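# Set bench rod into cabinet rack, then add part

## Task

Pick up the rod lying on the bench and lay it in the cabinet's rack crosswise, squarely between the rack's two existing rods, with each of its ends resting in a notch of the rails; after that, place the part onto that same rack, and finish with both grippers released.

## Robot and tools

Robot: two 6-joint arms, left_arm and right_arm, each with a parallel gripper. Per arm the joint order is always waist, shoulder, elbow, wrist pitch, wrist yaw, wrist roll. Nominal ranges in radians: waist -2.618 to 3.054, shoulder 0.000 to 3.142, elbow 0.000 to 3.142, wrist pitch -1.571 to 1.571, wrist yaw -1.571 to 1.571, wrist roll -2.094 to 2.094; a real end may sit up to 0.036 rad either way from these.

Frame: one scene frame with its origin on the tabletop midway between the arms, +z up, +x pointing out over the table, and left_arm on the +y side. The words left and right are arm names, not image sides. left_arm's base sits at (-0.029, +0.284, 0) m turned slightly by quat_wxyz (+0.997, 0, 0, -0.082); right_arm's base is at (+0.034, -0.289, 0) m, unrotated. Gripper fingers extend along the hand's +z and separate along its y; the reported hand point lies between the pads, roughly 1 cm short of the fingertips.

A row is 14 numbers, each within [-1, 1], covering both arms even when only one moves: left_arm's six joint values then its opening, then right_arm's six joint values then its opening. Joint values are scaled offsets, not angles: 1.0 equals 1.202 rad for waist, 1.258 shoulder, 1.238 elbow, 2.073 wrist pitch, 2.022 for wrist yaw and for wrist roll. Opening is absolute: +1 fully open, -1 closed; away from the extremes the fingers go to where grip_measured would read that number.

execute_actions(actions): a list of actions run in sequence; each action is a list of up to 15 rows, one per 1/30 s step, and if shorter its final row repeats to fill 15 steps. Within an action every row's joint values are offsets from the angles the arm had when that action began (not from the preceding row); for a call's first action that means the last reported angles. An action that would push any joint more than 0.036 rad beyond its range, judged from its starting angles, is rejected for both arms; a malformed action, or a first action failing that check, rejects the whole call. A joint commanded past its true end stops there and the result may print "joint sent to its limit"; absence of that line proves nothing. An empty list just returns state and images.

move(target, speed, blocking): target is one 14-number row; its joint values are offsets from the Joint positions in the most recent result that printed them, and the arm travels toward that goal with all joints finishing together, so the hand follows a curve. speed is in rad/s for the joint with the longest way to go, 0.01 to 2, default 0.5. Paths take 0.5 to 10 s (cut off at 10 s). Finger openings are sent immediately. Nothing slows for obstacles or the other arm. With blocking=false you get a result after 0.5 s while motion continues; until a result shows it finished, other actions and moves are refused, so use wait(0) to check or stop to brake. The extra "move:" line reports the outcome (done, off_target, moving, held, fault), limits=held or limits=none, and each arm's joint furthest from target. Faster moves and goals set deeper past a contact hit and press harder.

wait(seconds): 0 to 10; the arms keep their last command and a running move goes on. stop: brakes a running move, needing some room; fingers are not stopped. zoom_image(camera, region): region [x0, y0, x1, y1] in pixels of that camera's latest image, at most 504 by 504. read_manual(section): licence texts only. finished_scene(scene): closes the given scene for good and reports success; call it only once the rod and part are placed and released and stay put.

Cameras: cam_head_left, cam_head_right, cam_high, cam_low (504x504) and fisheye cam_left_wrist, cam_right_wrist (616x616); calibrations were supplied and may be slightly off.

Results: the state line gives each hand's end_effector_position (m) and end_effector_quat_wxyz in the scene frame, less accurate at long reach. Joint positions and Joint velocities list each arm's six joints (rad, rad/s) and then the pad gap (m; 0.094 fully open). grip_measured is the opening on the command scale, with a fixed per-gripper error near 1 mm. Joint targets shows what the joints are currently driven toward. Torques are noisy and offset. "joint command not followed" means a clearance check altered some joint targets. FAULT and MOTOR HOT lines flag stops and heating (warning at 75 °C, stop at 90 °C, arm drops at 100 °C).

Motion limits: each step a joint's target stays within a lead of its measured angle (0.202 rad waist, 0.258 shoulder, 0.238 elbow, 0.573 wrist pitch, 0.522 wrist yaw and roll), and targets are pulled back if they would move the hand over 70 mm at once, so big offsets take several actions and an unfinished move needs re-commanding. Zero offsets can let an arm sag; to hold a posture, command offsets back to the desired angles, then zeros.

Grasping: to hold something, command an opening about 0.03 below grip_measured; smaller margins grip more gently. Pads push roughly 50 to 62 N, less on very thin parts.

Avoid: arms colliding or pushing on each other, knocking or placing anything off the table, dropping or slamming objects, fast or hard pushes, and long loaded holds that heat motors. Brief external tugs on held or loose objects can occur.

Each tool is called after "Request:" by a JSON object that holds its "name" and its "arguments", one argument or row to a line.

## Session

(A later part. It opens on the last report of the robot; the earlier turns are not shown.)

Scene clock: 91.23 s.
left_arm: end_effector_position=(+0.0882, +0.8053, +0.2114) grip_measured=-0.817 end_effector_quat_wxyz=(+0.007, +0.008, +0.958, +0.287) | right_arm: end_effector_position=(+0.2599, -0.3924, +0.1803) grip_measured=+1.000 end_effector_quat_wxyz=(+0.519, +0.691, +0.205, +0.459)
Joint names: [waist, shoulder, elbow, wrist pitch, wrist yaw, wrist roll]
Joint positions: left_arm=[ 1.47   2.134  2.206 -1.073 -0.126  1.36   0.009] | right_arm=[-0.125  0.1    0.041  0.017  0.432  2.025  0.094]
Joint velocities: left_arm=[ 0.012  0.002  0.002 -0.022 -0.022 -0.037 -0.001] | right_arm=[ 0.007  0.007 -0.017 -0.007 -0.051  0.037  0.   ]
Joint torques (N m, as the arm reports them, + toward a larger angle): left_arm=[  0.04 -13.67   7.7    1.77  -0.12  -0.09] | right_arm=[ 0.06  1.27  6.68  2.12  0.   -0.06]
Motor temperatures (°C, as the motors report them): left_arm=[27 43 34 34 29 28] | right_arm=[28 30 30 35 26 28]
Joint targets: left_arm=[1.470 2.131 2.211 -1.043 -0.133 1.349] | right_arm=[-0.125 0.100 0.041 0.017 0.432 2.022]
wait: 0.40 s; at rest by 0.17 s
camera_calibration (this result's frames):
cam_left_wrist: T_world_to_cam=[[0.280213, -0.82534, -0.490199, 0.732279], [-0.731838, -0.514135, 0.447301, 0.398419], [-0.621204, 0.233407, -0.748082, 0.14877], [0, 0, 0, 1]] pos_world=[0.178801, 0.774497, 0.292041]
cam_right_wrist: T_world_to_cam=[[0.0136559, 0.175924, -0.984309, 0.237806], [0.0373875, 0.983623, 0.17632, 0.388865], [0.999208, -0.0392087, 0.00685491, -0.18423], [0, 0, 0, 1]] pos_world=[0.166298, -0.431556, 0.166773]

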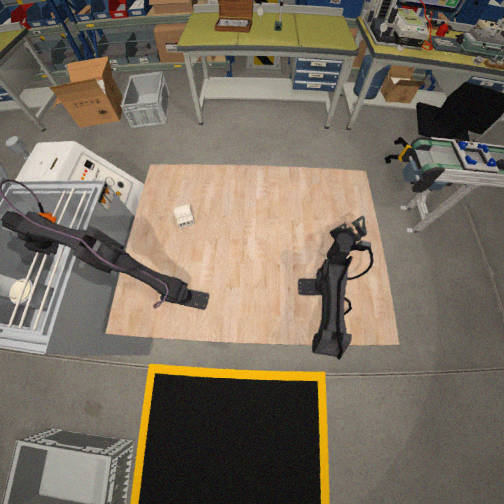

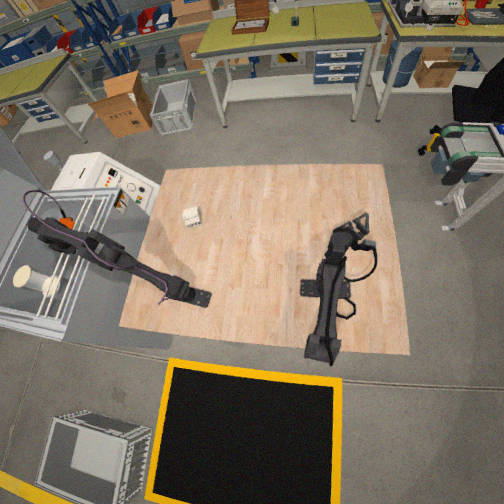

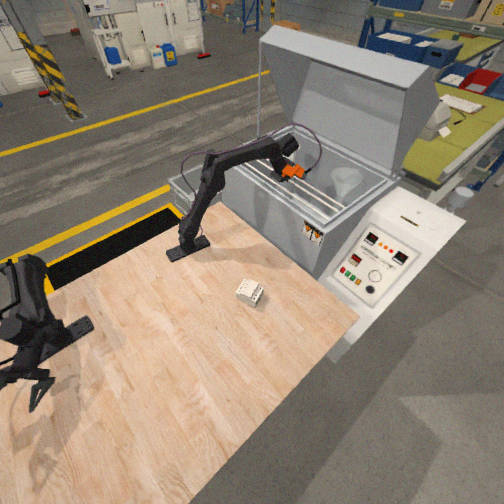

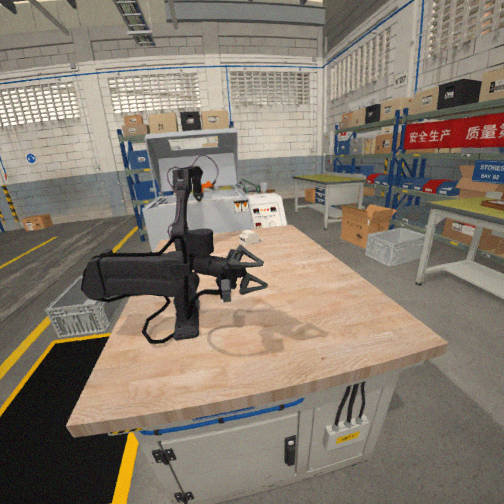

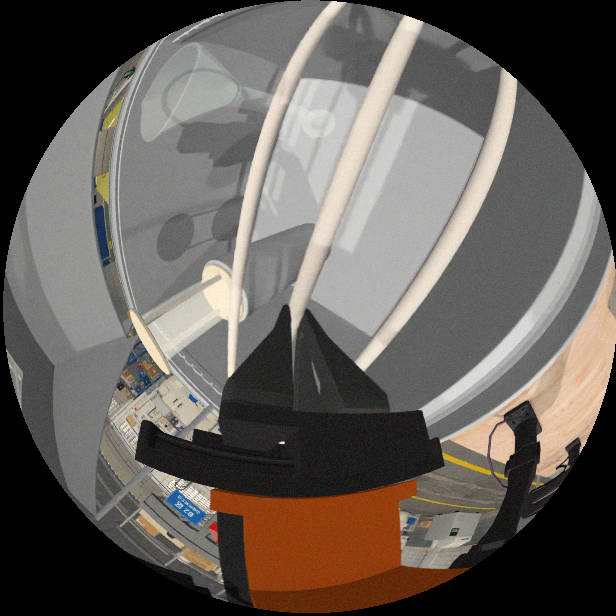

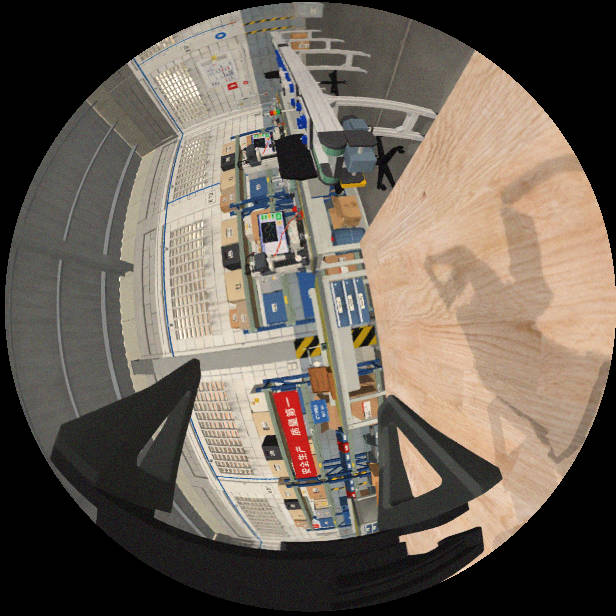

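As predicted. Lower by shoulder.

Request:
{"name": "execute_actions", "arguments": {
  "actions": [
    [[0,0,0.004,0.013,-0.003,-0.003,-0.85,0,0,0,0,0,0,1],[0,0.002,0.004,0.013,-0.003,-0.003,-0.85,0,0,0,0,0,0,1],[0,0.004,0.004,0.013,-0.003,-0.003,-0.85,0,0,0,0,0,0,1],[0,0.006,0.004,0.013,-0.003,-0.003,-0.85,0,0,0,0,0,0,1],[0,0.008,0.004,0.013,-0.003,-0.003,-0.85,0,0,0,0,0,0,1],[0,0.01,0.004,0.013,-0.003,-0.003,-0.85,0,0,0,0,0,0,1],[0,0.012,0.004,0.013,-0.003,-0.003,-0.85,0,0,0,0,0,0,1],[0,0.014,0.004,0.013,-0.003,-0.003,-0.85,0,0,0,0,0,0,1]]
  ]
}}

Request:
{"name": "wait", "arguments": {
  "seconds": 0.3
}}

Request:
{"name": "zoom_image", "arguments": {
  "camera": "cam_head_right",
  "region": [20,285,80,335]
}}

Request:
{"name": "zoom_image", "arguments": {
  "camera": "cam_head_right",
  "region": [65,180,125,230]
}}

Request:
{"name": "zoom_image", "arguments": {
  "camera": "cam_low",
  "region": [150,185,250,215]
}}

Scene clock: 97.90 s.
left_arm: end_effector_position=(+0.0889, +0.8088, +0.1980) grip_measured=-0.817 end_effector_quat_wxyz=(+0.004, +0.008, +0.961, +0.277) | right_arm: end_effector_position=(+0.2599, -0.3924, +0.1803) grip_measured=+1.000 end_effector_quat_wxyz=(+0.518, +0.691, +0.204, +0.460)
Joint names: [waist, shoulder, elbow, wrist pitch, wrist yaw, wrist roll]
Joint positions: left_arm=[ 1.47   2.161  2.206 -1.067 -0.128  1.36   0.009] | right_arm=[-0.125  0.1    0.041  0.017  0.432  2.028  0.094]
Joint velocities: left_arm=[ 0.002 -0.007 -0.012  0.007  0.007  0.022 -0.   ] | right_arm=[ 0.007 -0.017 -0.017 -0.007 -0.007 -0.066  0.   ]
Joint torques (N m, as the arm reports them, + toward a larger angle): left_arm=[  0.06 -14.71   7.69   1.61  -0.11  -0.06] | right_arm=[ 0.04  1.29  6.68  2.13  0.01 -0.05]
Motor temperatures (°C, as the motors report them): left_arm=[27 42 34 35 29 28] | right_arm=[28 30 30 35 26 28]
Joint targets: left_arm=[1.470 2.151 2.211 -1.047 -0.133 1.354] | right_arm=[-0.125 0.100 0.041 0.017 0.432 2.025]
camera_calibration (this result's frames):
cam_left_wrist: T_world_to_cam=[[0.277584, -0.834905, -0.475269, 0.733502], [-0.728315, -0.505499, 0.462632, 0.396389], [-0.626502, 0.217726, -0.748392, 0.151598], [0, 0, 0, 1]] pos_world=[0.180063, 0.779772, 0.278684]
cam_right_wrist: T_world_to_cam=[[0.0152674, 0.178467, -0.983827, 0.238298], [0.0372178, 0.983159, 0.178923, 0.388258], [0.999191, -0.0393475, 0.00836813, -0.184553], [0, 0, 0, 1]] pos_world=[0.166316, -0.431509, 0.16652]

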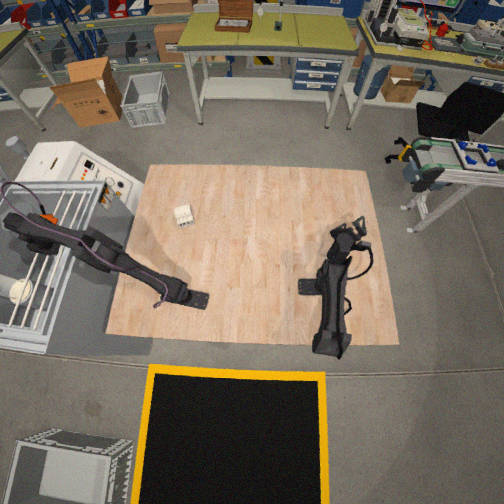

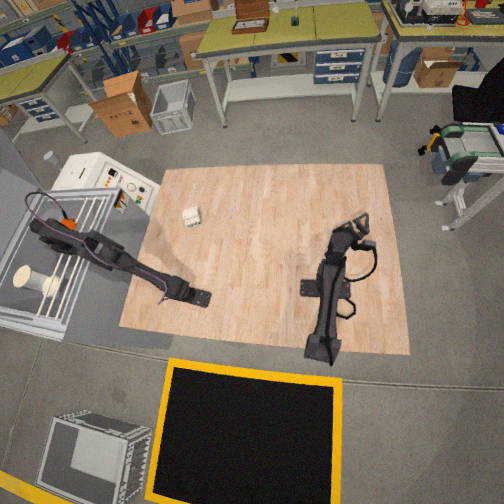

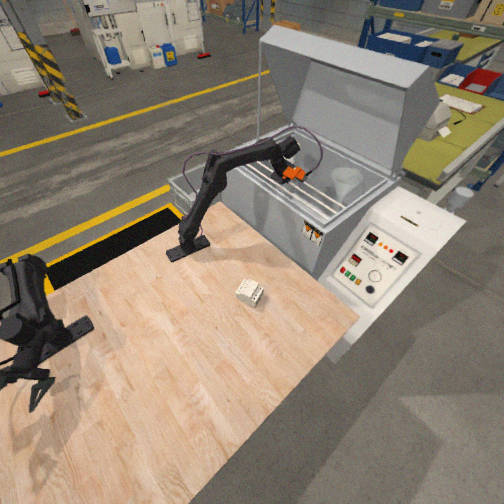

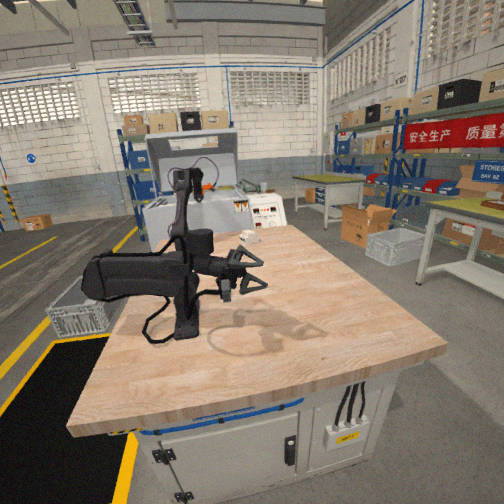

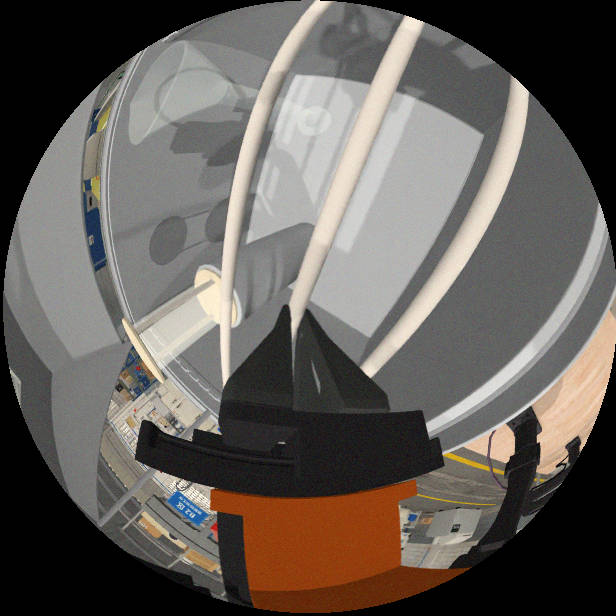

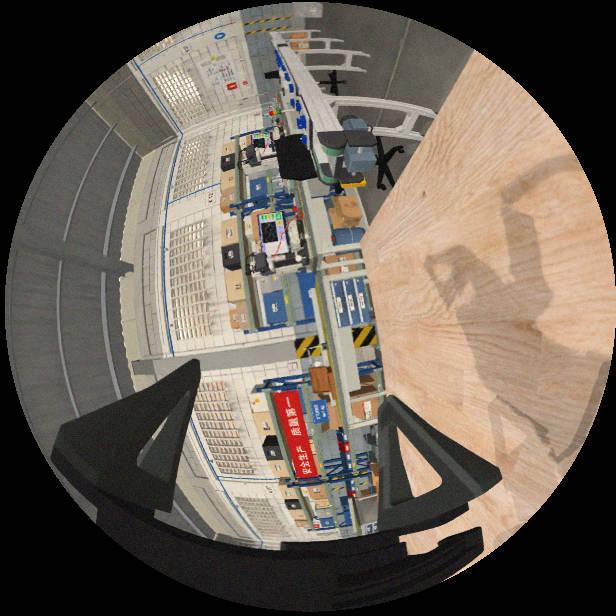

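Scene clock: 98.20 s.
left_arm: end_effector_position=(+0.0889, +0.8088, +0.1980) grip_measured=-0.817 end_effector_quat_wxyz=(+0.004, +0.008, +0.961, +0.277) | right_arm: end_effector_position=(+0.2599, -0.3924, +0.1803) grip_measured=+1.000 end_effector_quat_wxyz=(+0.518, +0.691, +0.204, +0.460)
Joint names: [waist, shoulder, elbow, wrist pitch, wrist yaw, wrist roll]
Joint positions: left_arm=[ 1.47   2.161  2.206 -1.067 -0.128  1.36   0.009] | right_arm=[-0.125  0.1    0.041  0.017  0.432  2.028  0.094]
Joint velocities: left_arm=[ 0.002 -0.002 -0.002 -0.022 -0.066  0.007 -0.   ] | right_arm=[ 0.007 -0.017  0.002 -0.037 -0.037  0.051  0.   ]
Joint torques (N m, as the arm reports them, + toward a larger angle): left_arm=[  0.05 -14.69   7.72   1.61  -0.11  -0.06] | right_arm=[ 0.04  1.28  6.67  2.13  0.01 -0.06]
Motor temperatures (°C, as the motors report them): left_arm=[27 42 34 35 29 28] | right_arm=[28 30 30 35 26 28]
Joint targets: left_arm=[1.470 2.151 2.211 -1.047 -0.133 1.354] | right_arm=[-0.125 0.100 0.041 0.017 0.432 2.025]
wait: 0.30 s; at rest by 0.17 s
camera_calibration (this result's frames):
cam_left_wrist: T_world_to_cam=[[0.277584, -0.834905, -0.475269, 0.733502], [-0.728315, -0.505499, 0.462632, 0.396389], [-0.626502, 0.217726, -0.748392, 0.151598], [0, 0, 0, 1]] pos_world=[0.180063, 0.779772, 0.278684]
cam_right_wrist: T_world_to_cam=[[0.0152674, 0.178467, -0.983827, 0.238298], [0.0372178, 0.983159, 0.178923, 0.388258], [0.999191, -0.0393475, 0.00836813, -0.184553], [0, 0, 0, 1]] pos_world=[0.166316, -0.431509, 0.16652]

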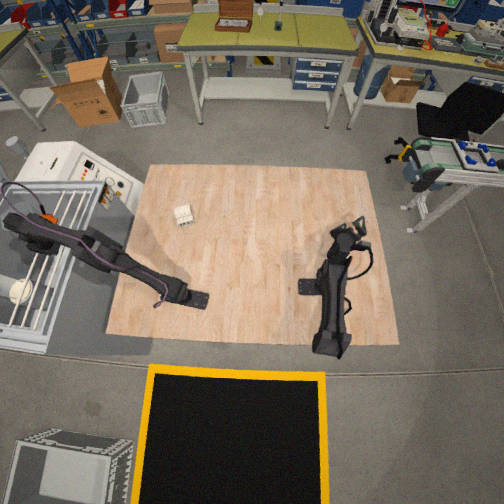

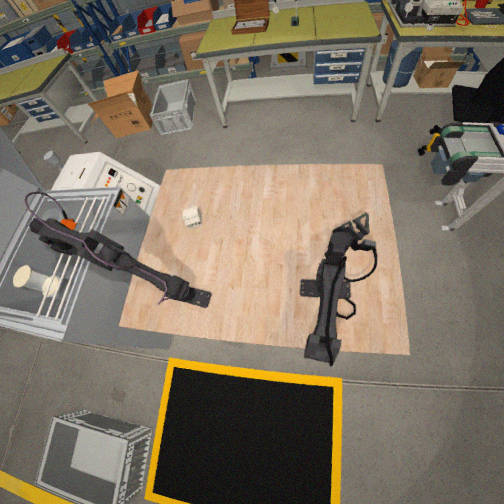

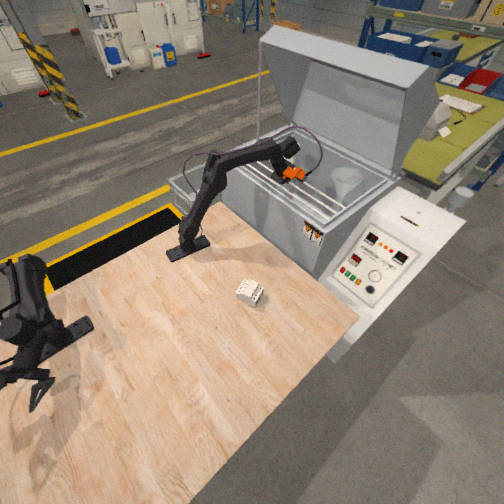

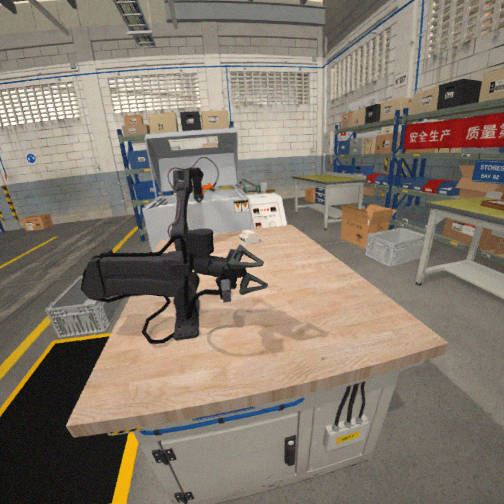

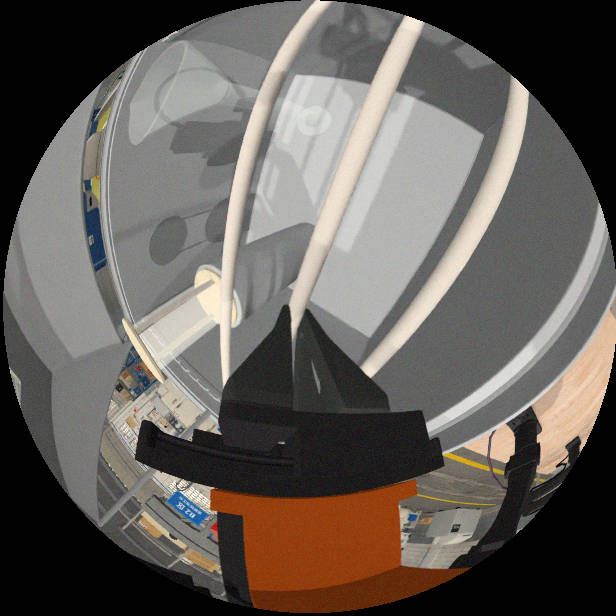

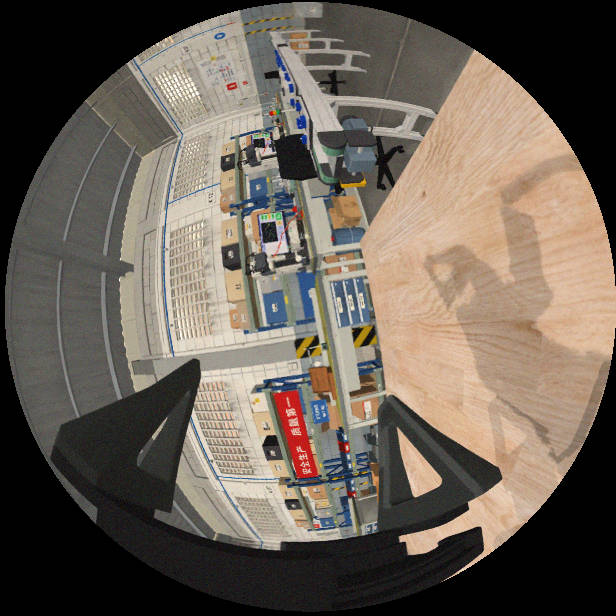

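Region (20, 285, 80, 335) of cam_head_right's 504x504 image, scaled by 8.400, with more detail than that image has.

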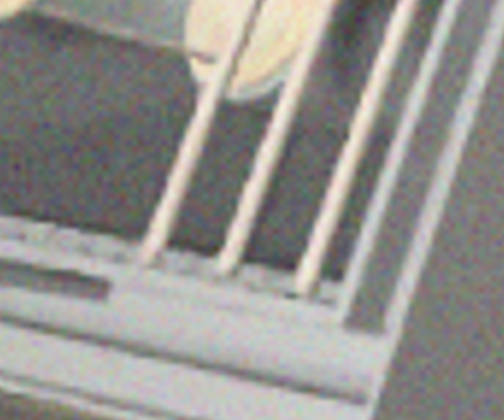

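Region (65, 180, 125, 230) of cam_head_right's 504x504 image, scaled by 8.400, with more detail than that image has.

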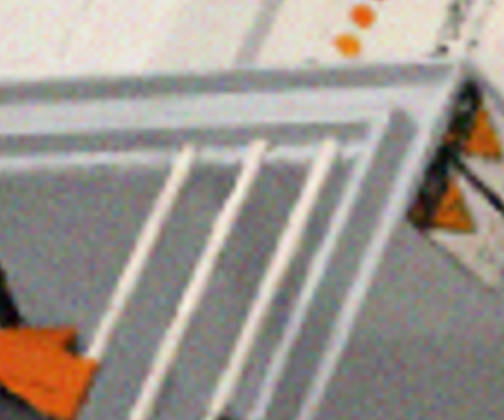

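Region (150, 185, 250, 215) of cam_low's 504x504 image, scaled by 5.040, with more detail than that image has; it fills the top 151 rows of this view, and the rest is white.

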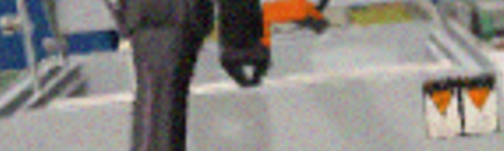

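Request:
{"name": "execute_actions", "arguments": {
  "actions": [
    [[0,-0.012,0.004,0.006,0,0,-0.78,0,0,0,0,0,0,1],[0,-0.012,0.004,0.006,0,0,-0.7,0,0,0,0,0,0,1],[0,-0.012,0.004,0.006,0,0,-0.5,0,0,0,0,0,0,1],[0,-0.012,0.004,0.006,0,0,-0.3,0,0,0,0,0,0,1]],
    [[0,-0.025,0.004,0,0,0,-0.3,0,0,0,0,0,0,1],[0,-0.035,0.004,-0.006,0,0,-0.3,0,0,0,0,0,0,1],[0,-0.045,0.004,-0.012,0,0,-0.3,0,0,0,0,0,0,1],[0,-0.055,0.004,-0.018,0,0,-0.3,0,0,0,0,0,0,1],[0,-0.068,0.004,-0.026,0,0,-0.3,0,0,0,0,0,0,1],[0,-0.081,0.004,-0.034,0,0,-0.3,0,0,0,0,0,0,1],[0,-0.094,0.004,-0.042,0,0,-0.3,0,0,0,0,0,0,1],[0,-0.107,0.004,-0.05,0,0,-0.3,0,0,0,0,0,0,1],[0,-0.12,0.004,-0.058,0,0,-0.3,0,0,0,0,0,0,1],[0,-0.133,0.004,-0.066,0,0,-0.3,0,0,0,0,0,0,1],[0,-0.146,0.004,-0.072,0,0,-0.3,0,0,0,0,0,0,1],[0,-0.155,0.004,-0.075,0,0,-0.3,0,0,0,0,0,0,1]]
  ]
}}

Request:
{"name": "zoom_image", "arguments": {
  "camera": "cam_head_left",
  "region": [160,190,210,240]
}}

Request:
{"name": "zoom_image", "arguments": {
  "camera": "cam_high",
  "region": [225,268,275,318]
}}

Request:
{"name": "zoom_image", "arguments": {
  "camera": "cam_head_left",
  "region": [0,170,120,350]
}}

Scene clock: 106.63 s.
left_arm: end_effector_position=(+0.0769, +0.7646, +0.2753) grip_measured=-0.302 end_effector_quat_wxyz=(+0.013, +0.006, +0.950, +0.311) | right_arm: end_effector_position=(+0.2599, -0.3924, +0.1803) grip_measured=+1.000 end_effector_quat_wxyz=(+0.517, +0.692, +0.202, +0.462)
Joint names: [waist, shoulder, elbow, wrist pitch, wrist yaw, wrist roll]
Joint positions: left_arm=[ 1.47   1.974  2.206 -1.182 -0.128  1.36   0.033] | right_arm=[-0.125  0.1    0.041  0.017  0.432  2.034  0.094]
Joint velocities: left_arm=[-0.007 -0.276 -0.017 -0.168  0.037 -0.007  0.001] | right_arm=[-0.017  0.007 -0.002 -0.051  0.007 -0.007  0.   ]
Joint torques (N m, as the arm reports them, + toward a larger angle): left_arm=[  0.06 -10.61   7.42   1.24  -0.07  -0.01] | right_arm=[ 0.05  1.26  6.65  2.13  0.01 -0.06]
Motor temperatures (°C, as the motors report them): left_arm=[27 43 34 35 29 28] | right_arm=[28 30 30 35 26 28]
Joint targets: left_arm=[1.470 1.967 2.211 -1.223 -0.128 1.360] | right_arm=[-0.125 0.100 0.041 0.017 0.432 2.031]
camera_calibration (this result's frames):
cam_left_wrist: T_world_to_cam=[[0.287143, -0.799633, -0.527386, 0.72328], [-0.736653, -0.536268, 0.412018, 0.367639], [-0.612283, 0.270192, -0.743038, 0.168884], [0, 0, 0, 1]] pos_world=[0.166543, 0.72988, 0.355461]
cam_right_wrist: T_world_to_cam=[[0.0184889, 0.183549, -0.982837, 0.239276], [0.0368654, 0.982211, 0.184125, 0.38704], [0.999149, -0.039637, 0.0113934, -0.185201], [0, 0, 0, 1]] pos_world=[0.166352, -0.431414, 0.166016]

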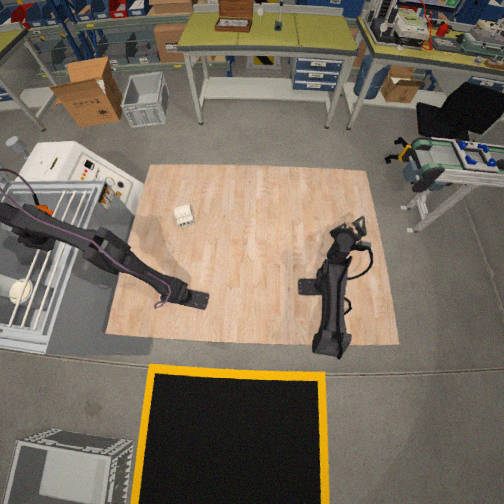

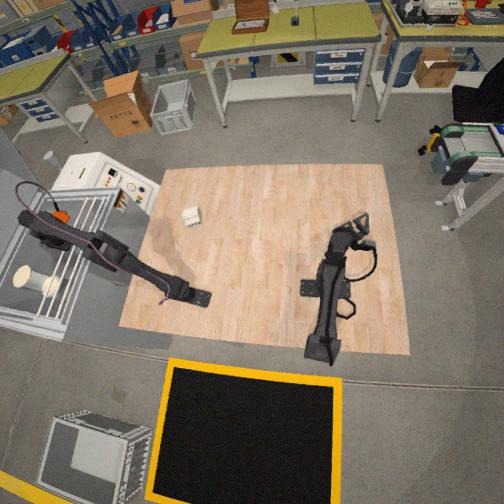

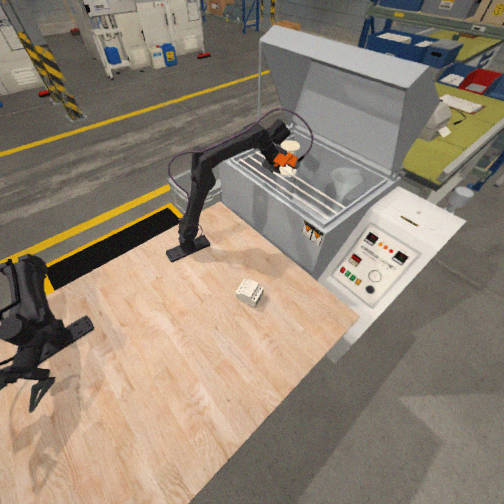

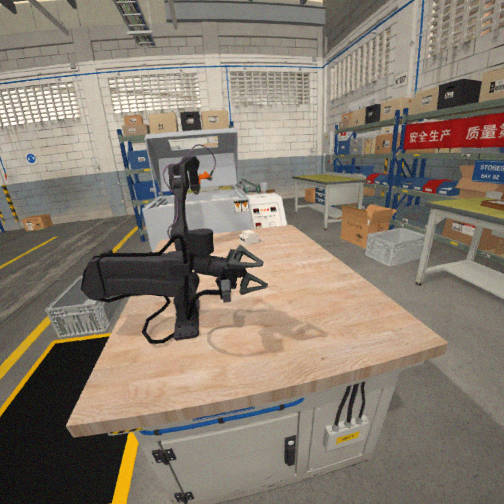

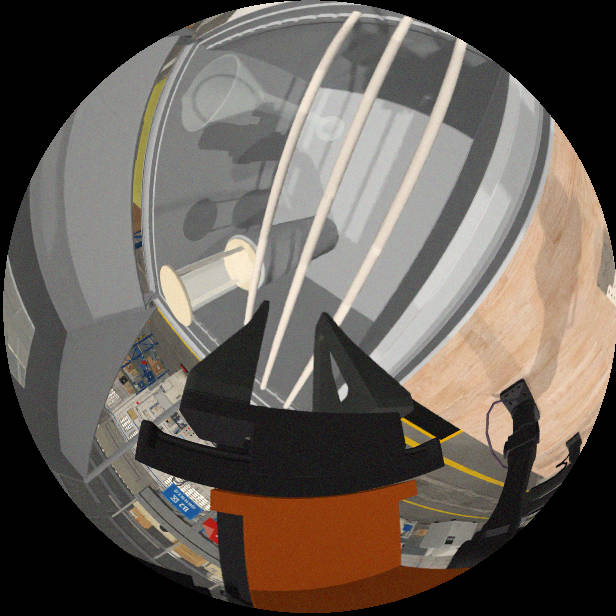

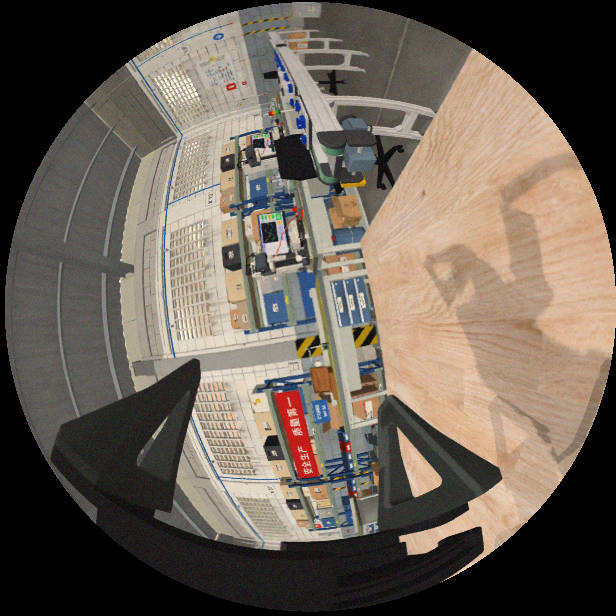

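Region (160, 190, 210, 240) of cam_head_left's 504x504 image, scaled by 10.080, with more detail than that image has.

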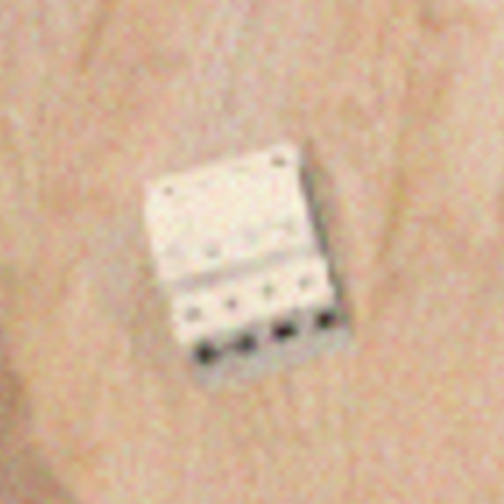

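Region (225, 268, 275, 318) of cam_high's 504x504 image, scaled by 10.080, with more detail than that image has.

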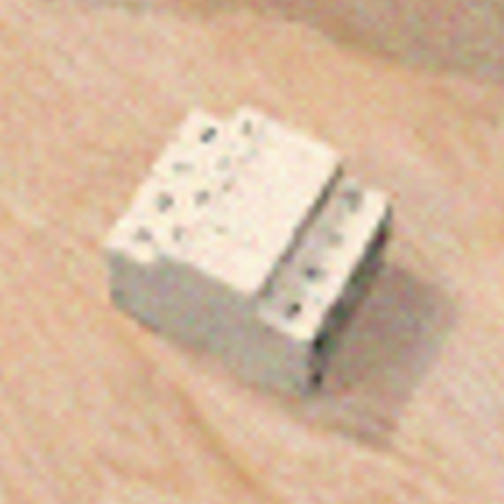

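Region (0, 170, 120, 350) of cam_head_left's 504x504 image, scaled by 2.800, with more detail than that image has.

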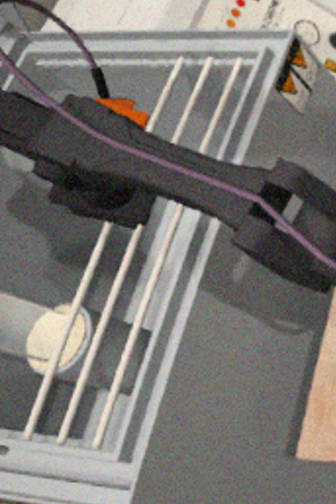

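Request:
{"name": "move", "arguments": {
  "target": [-0.35,-0.4,-0.45,0.03,-0.02,-0.4,-0.3,0,0,0,0,0,0,1],
  "speed": 0.8
}}

Scene clock: 123.17 s.
left_arm: end_effector_position=(+0.1798, +0.5889, +0.2793) grip_measured=-0.302 end_effector_quat_wxyz=(+0.170, -0.180, +0.935, +0.252) | right_arm: end_effector_position=(+0.2599, -0.3924, +0.1803) grip_measured=+1.000 end_effector_quat_wxyz=(+0.516, +0.692, +0.200, +0.462)
Joint names: [waist, shoulder, elbow, wrist pitch, wrist yaw, wrist roll]
Joint positions: left_arm=[ 1.057  1.489  1.66  -1.142 -0.157  0.561  0.033] | right_arm=[-0.125  0.1    0.041  0.017  0.432  2.037  0.094]
Joint velocities: left_arm=[ 0.002 -0.012  0.002 -0.066 -0.022  0.007 -0.002] | right_arm=[ 0.007 -0.007  0.002  0.051  0.022 -0.007  0.   ]
Joint torques (N m, as the arm reports them, + toward a larger angle): left_arm=[-0.41 -8.51  6.05  1.74 -0.18 -0.07] | right_arm=[ 0.03  1.28  6.66  2.12  0.01 -0.05]
Motor temperatures (°C, as the motors report them): left_arm=[27 41 33 34 29 28] | right_arm=[28 30 31 35 26 28]
Joint targets: left_arm=[1.050 1.471 1.649 -1.119 -0.168 0.551] | right_arm=[-0.125 0.100 0.041 0.017 0.432 2.034]
move: off_target (left_arm); limits=none; left_arm: farthest joint: the wrist pitch, 0.022 radians from its target (0.089 radians at the start); right_arm: farthest joint: the wrist roll, 0.003 radians from its target (0.000 radians at the start)
camera_calibration (this result's frames):
cam_left_wrist: T_world_to_cam=[[0.65111, -0.719919, -0.240359, 0.362739], [-0.700912, -0.691833, 0.173461, 0.499391], [-0.291166, 0.0555286, -0.95506, 0.410218], [0, 0, 0, 1]] pos_world=[0.233288, 0.583859, 0.392346]
cam_right_wrist: T_world_to_cam=[[0.0200989, 0.186087, -0.982328, 0.239762], [0.0366829, 0.981727, 0.186724, 0.386429], [0.999125, -0.0397875, 0.0129054, -0.185527], [0, 0, 0, 1]] pos_world=[0.16637, -0.431366, 0.165763]

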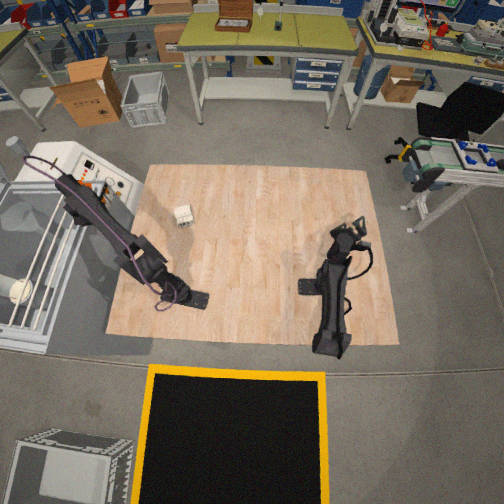

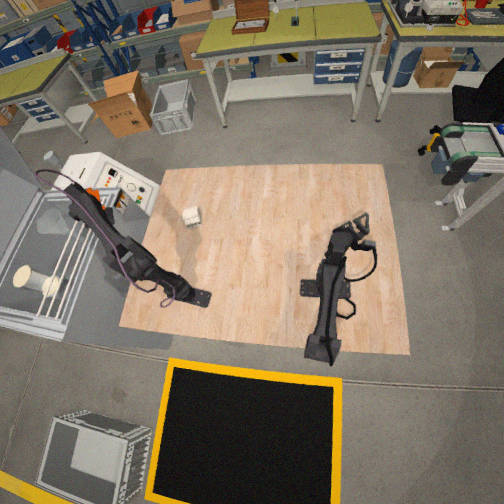

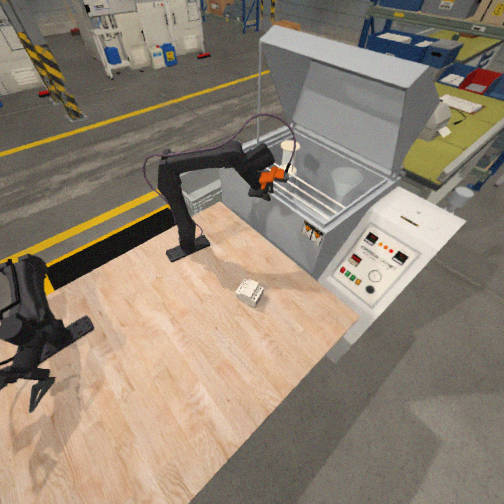

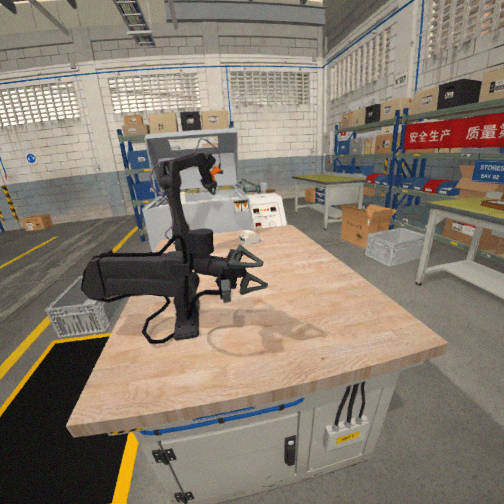

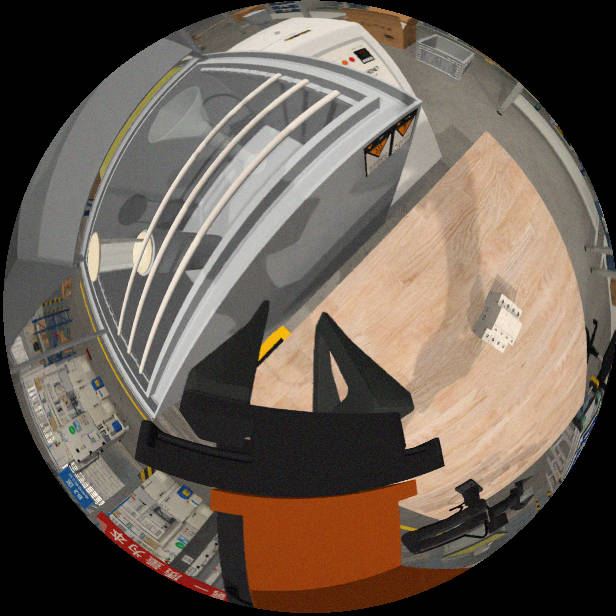

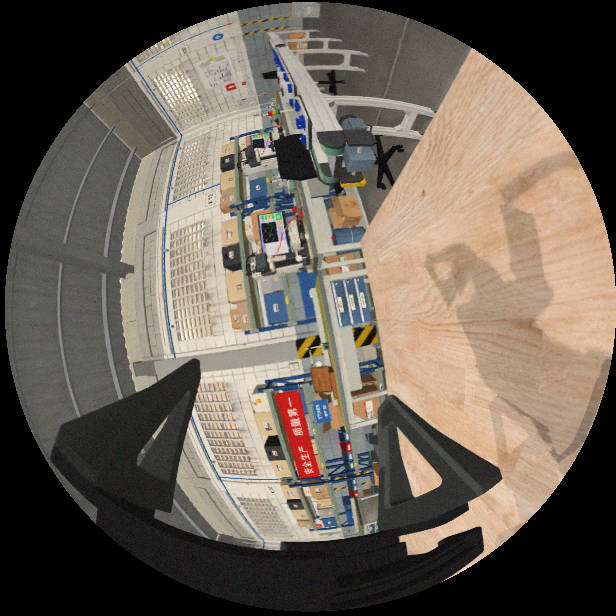

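Request:
{"name": "zoom_image", "arguments": {
  "camera": "cam_left_wrist",
  "region": [240,50,380,130]
}}

Request:
{"name": "move", "arguments": {
  "target": [-0.728,-0.062,-0.612,0.378,-0.039,-0.417,1,0,0,0,0,0,0,1],
  "speed": 0.7
}}

Region (240, 50, 380, 130) of cam_left_wrist's 616x616 image, scaled by 3.600, with more detail than that image has; it fills the top 288 rows of this view, and the rest is white.

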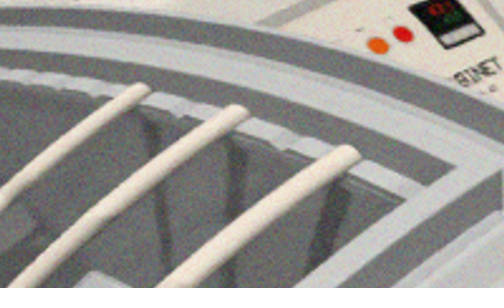

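Scene clock: 127.67 s.
left_arm: end_effector_position=(+0.3465, +0.3317, +0.1165) grip_measured=+1.000 end_effector_quat_wxyz=(+0.334, -0.174, +0.924, +0.062) | right_arm: end_effector_position=(+0.2599, -0.3924, +0.1803) grip_measured=+1.000 end_effector_quat_wxyz=(+0.516, +0.693, +0.199, +0.463)
Joint names: [waist, shoulder, elbow, wrist pitch, wrist yaw, wrist roll]
Joint positions: left_arm=[ 0.186  1.434  0.908 -0.381 -0.22  -0.275  0.094] | right_arm=[-0.125  0.1    0.041  0.017  0.432  2.04   0.094]
Joint velocities: left_arm=[-0.007  0.002 -0.002 -0.022 -0.007 -0.037  0.   ] | right_arm=[ 0.007  0.017 -0.012 -0.051  0.066 -0.066  0.   ]
Joint torques (N m, as the arm reports them, + toward a larger angle): left_arm=[-0.22 -8.91  7.03  1.82 -0.24 -0.04] | right_arm=[ 0.03  1.28  6.67  2.13  0.   -0.05]
Motor temperatures (°C, as the motors report them): left_arm=[27 40 33 34 29 28] | right_arm=[28 30 31 35 26 28]
Joint targets: left_arm=[0.182 1.411 0.903 -0.359 -0.236 -0.282] | right_arm=[-0.125 0.100 0.041 0.017 0.432 2.037]
move: off_target (left_arm); limits=none; left_arm: farthest joint: the shoulder, 0.023 radians from its target (0.078 radians at the start); right_arm: farthest joint: the wrist roll, 0.003 radians from its target (0.000 radians at the start)
camera_calibration (this result's frames):
cam_left_wrist: T_world_to_cam=[[0.533151, -0.817409, 0.218158, 0.0497199], [-0.843074, -0.534827, 0.0564443, 0.477327], [0.0705389, -0.214017, -0.97428, 0.283835], [0, 0, 0, 1]] pos_world=[0.355892, 0.356674, 0.238745]
cam_right_wrist: T_world_to_cam=[[0.0217083, 0.188624, -0.981809, 0.240246], [0.0364961, 0.981237, 0.189321, 0.385816], [0.999098, -0.039942, 0.0144169, -0.185853], [0, 0, 0, 1]] pos_world=[0.166389, -0.431317, 0.165512]

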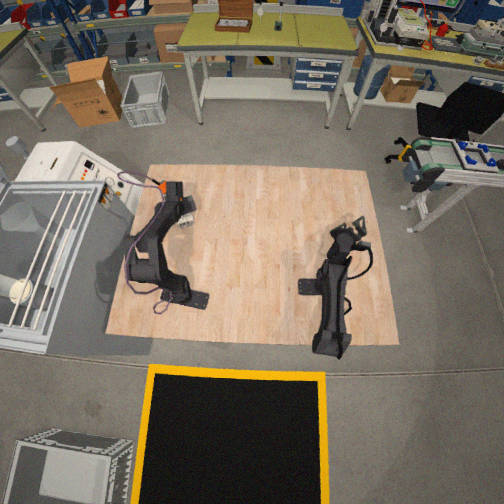

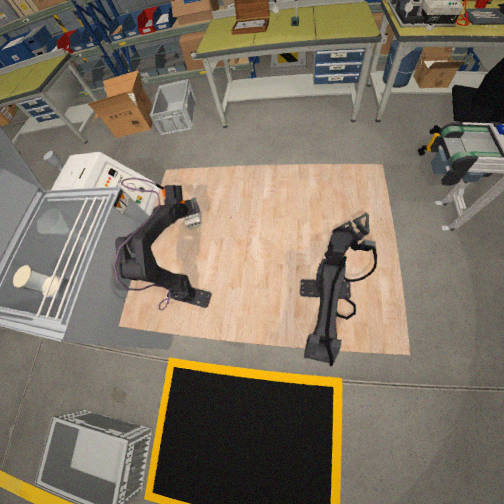

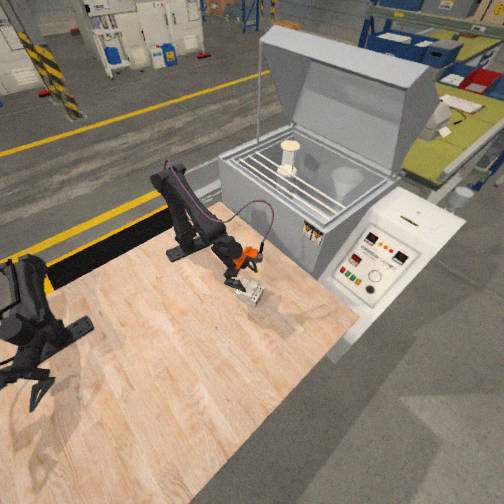

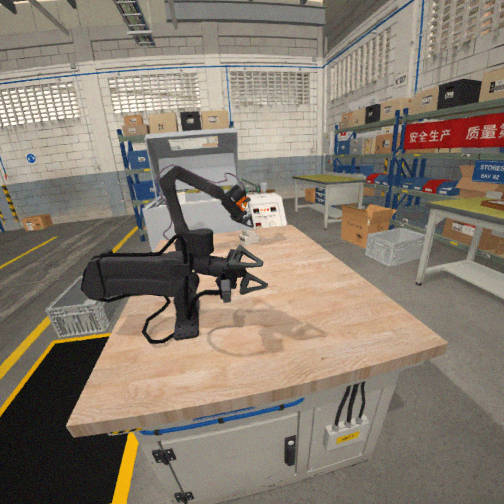

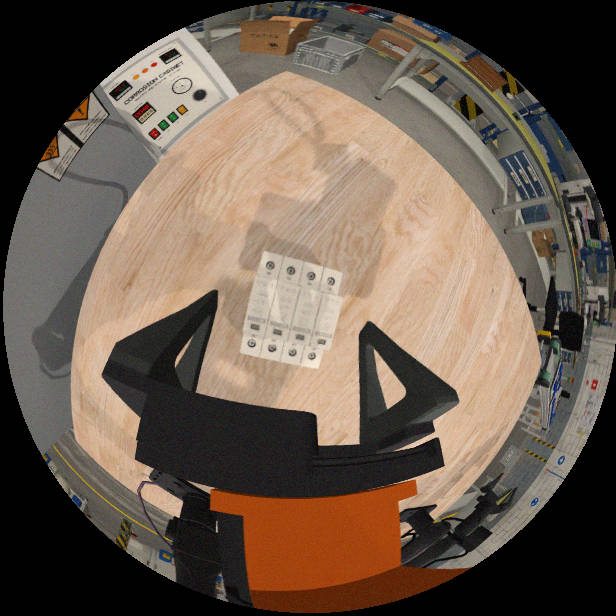

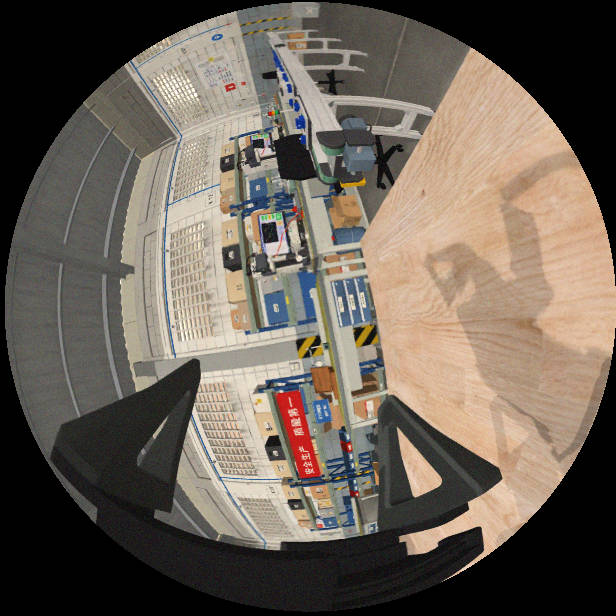

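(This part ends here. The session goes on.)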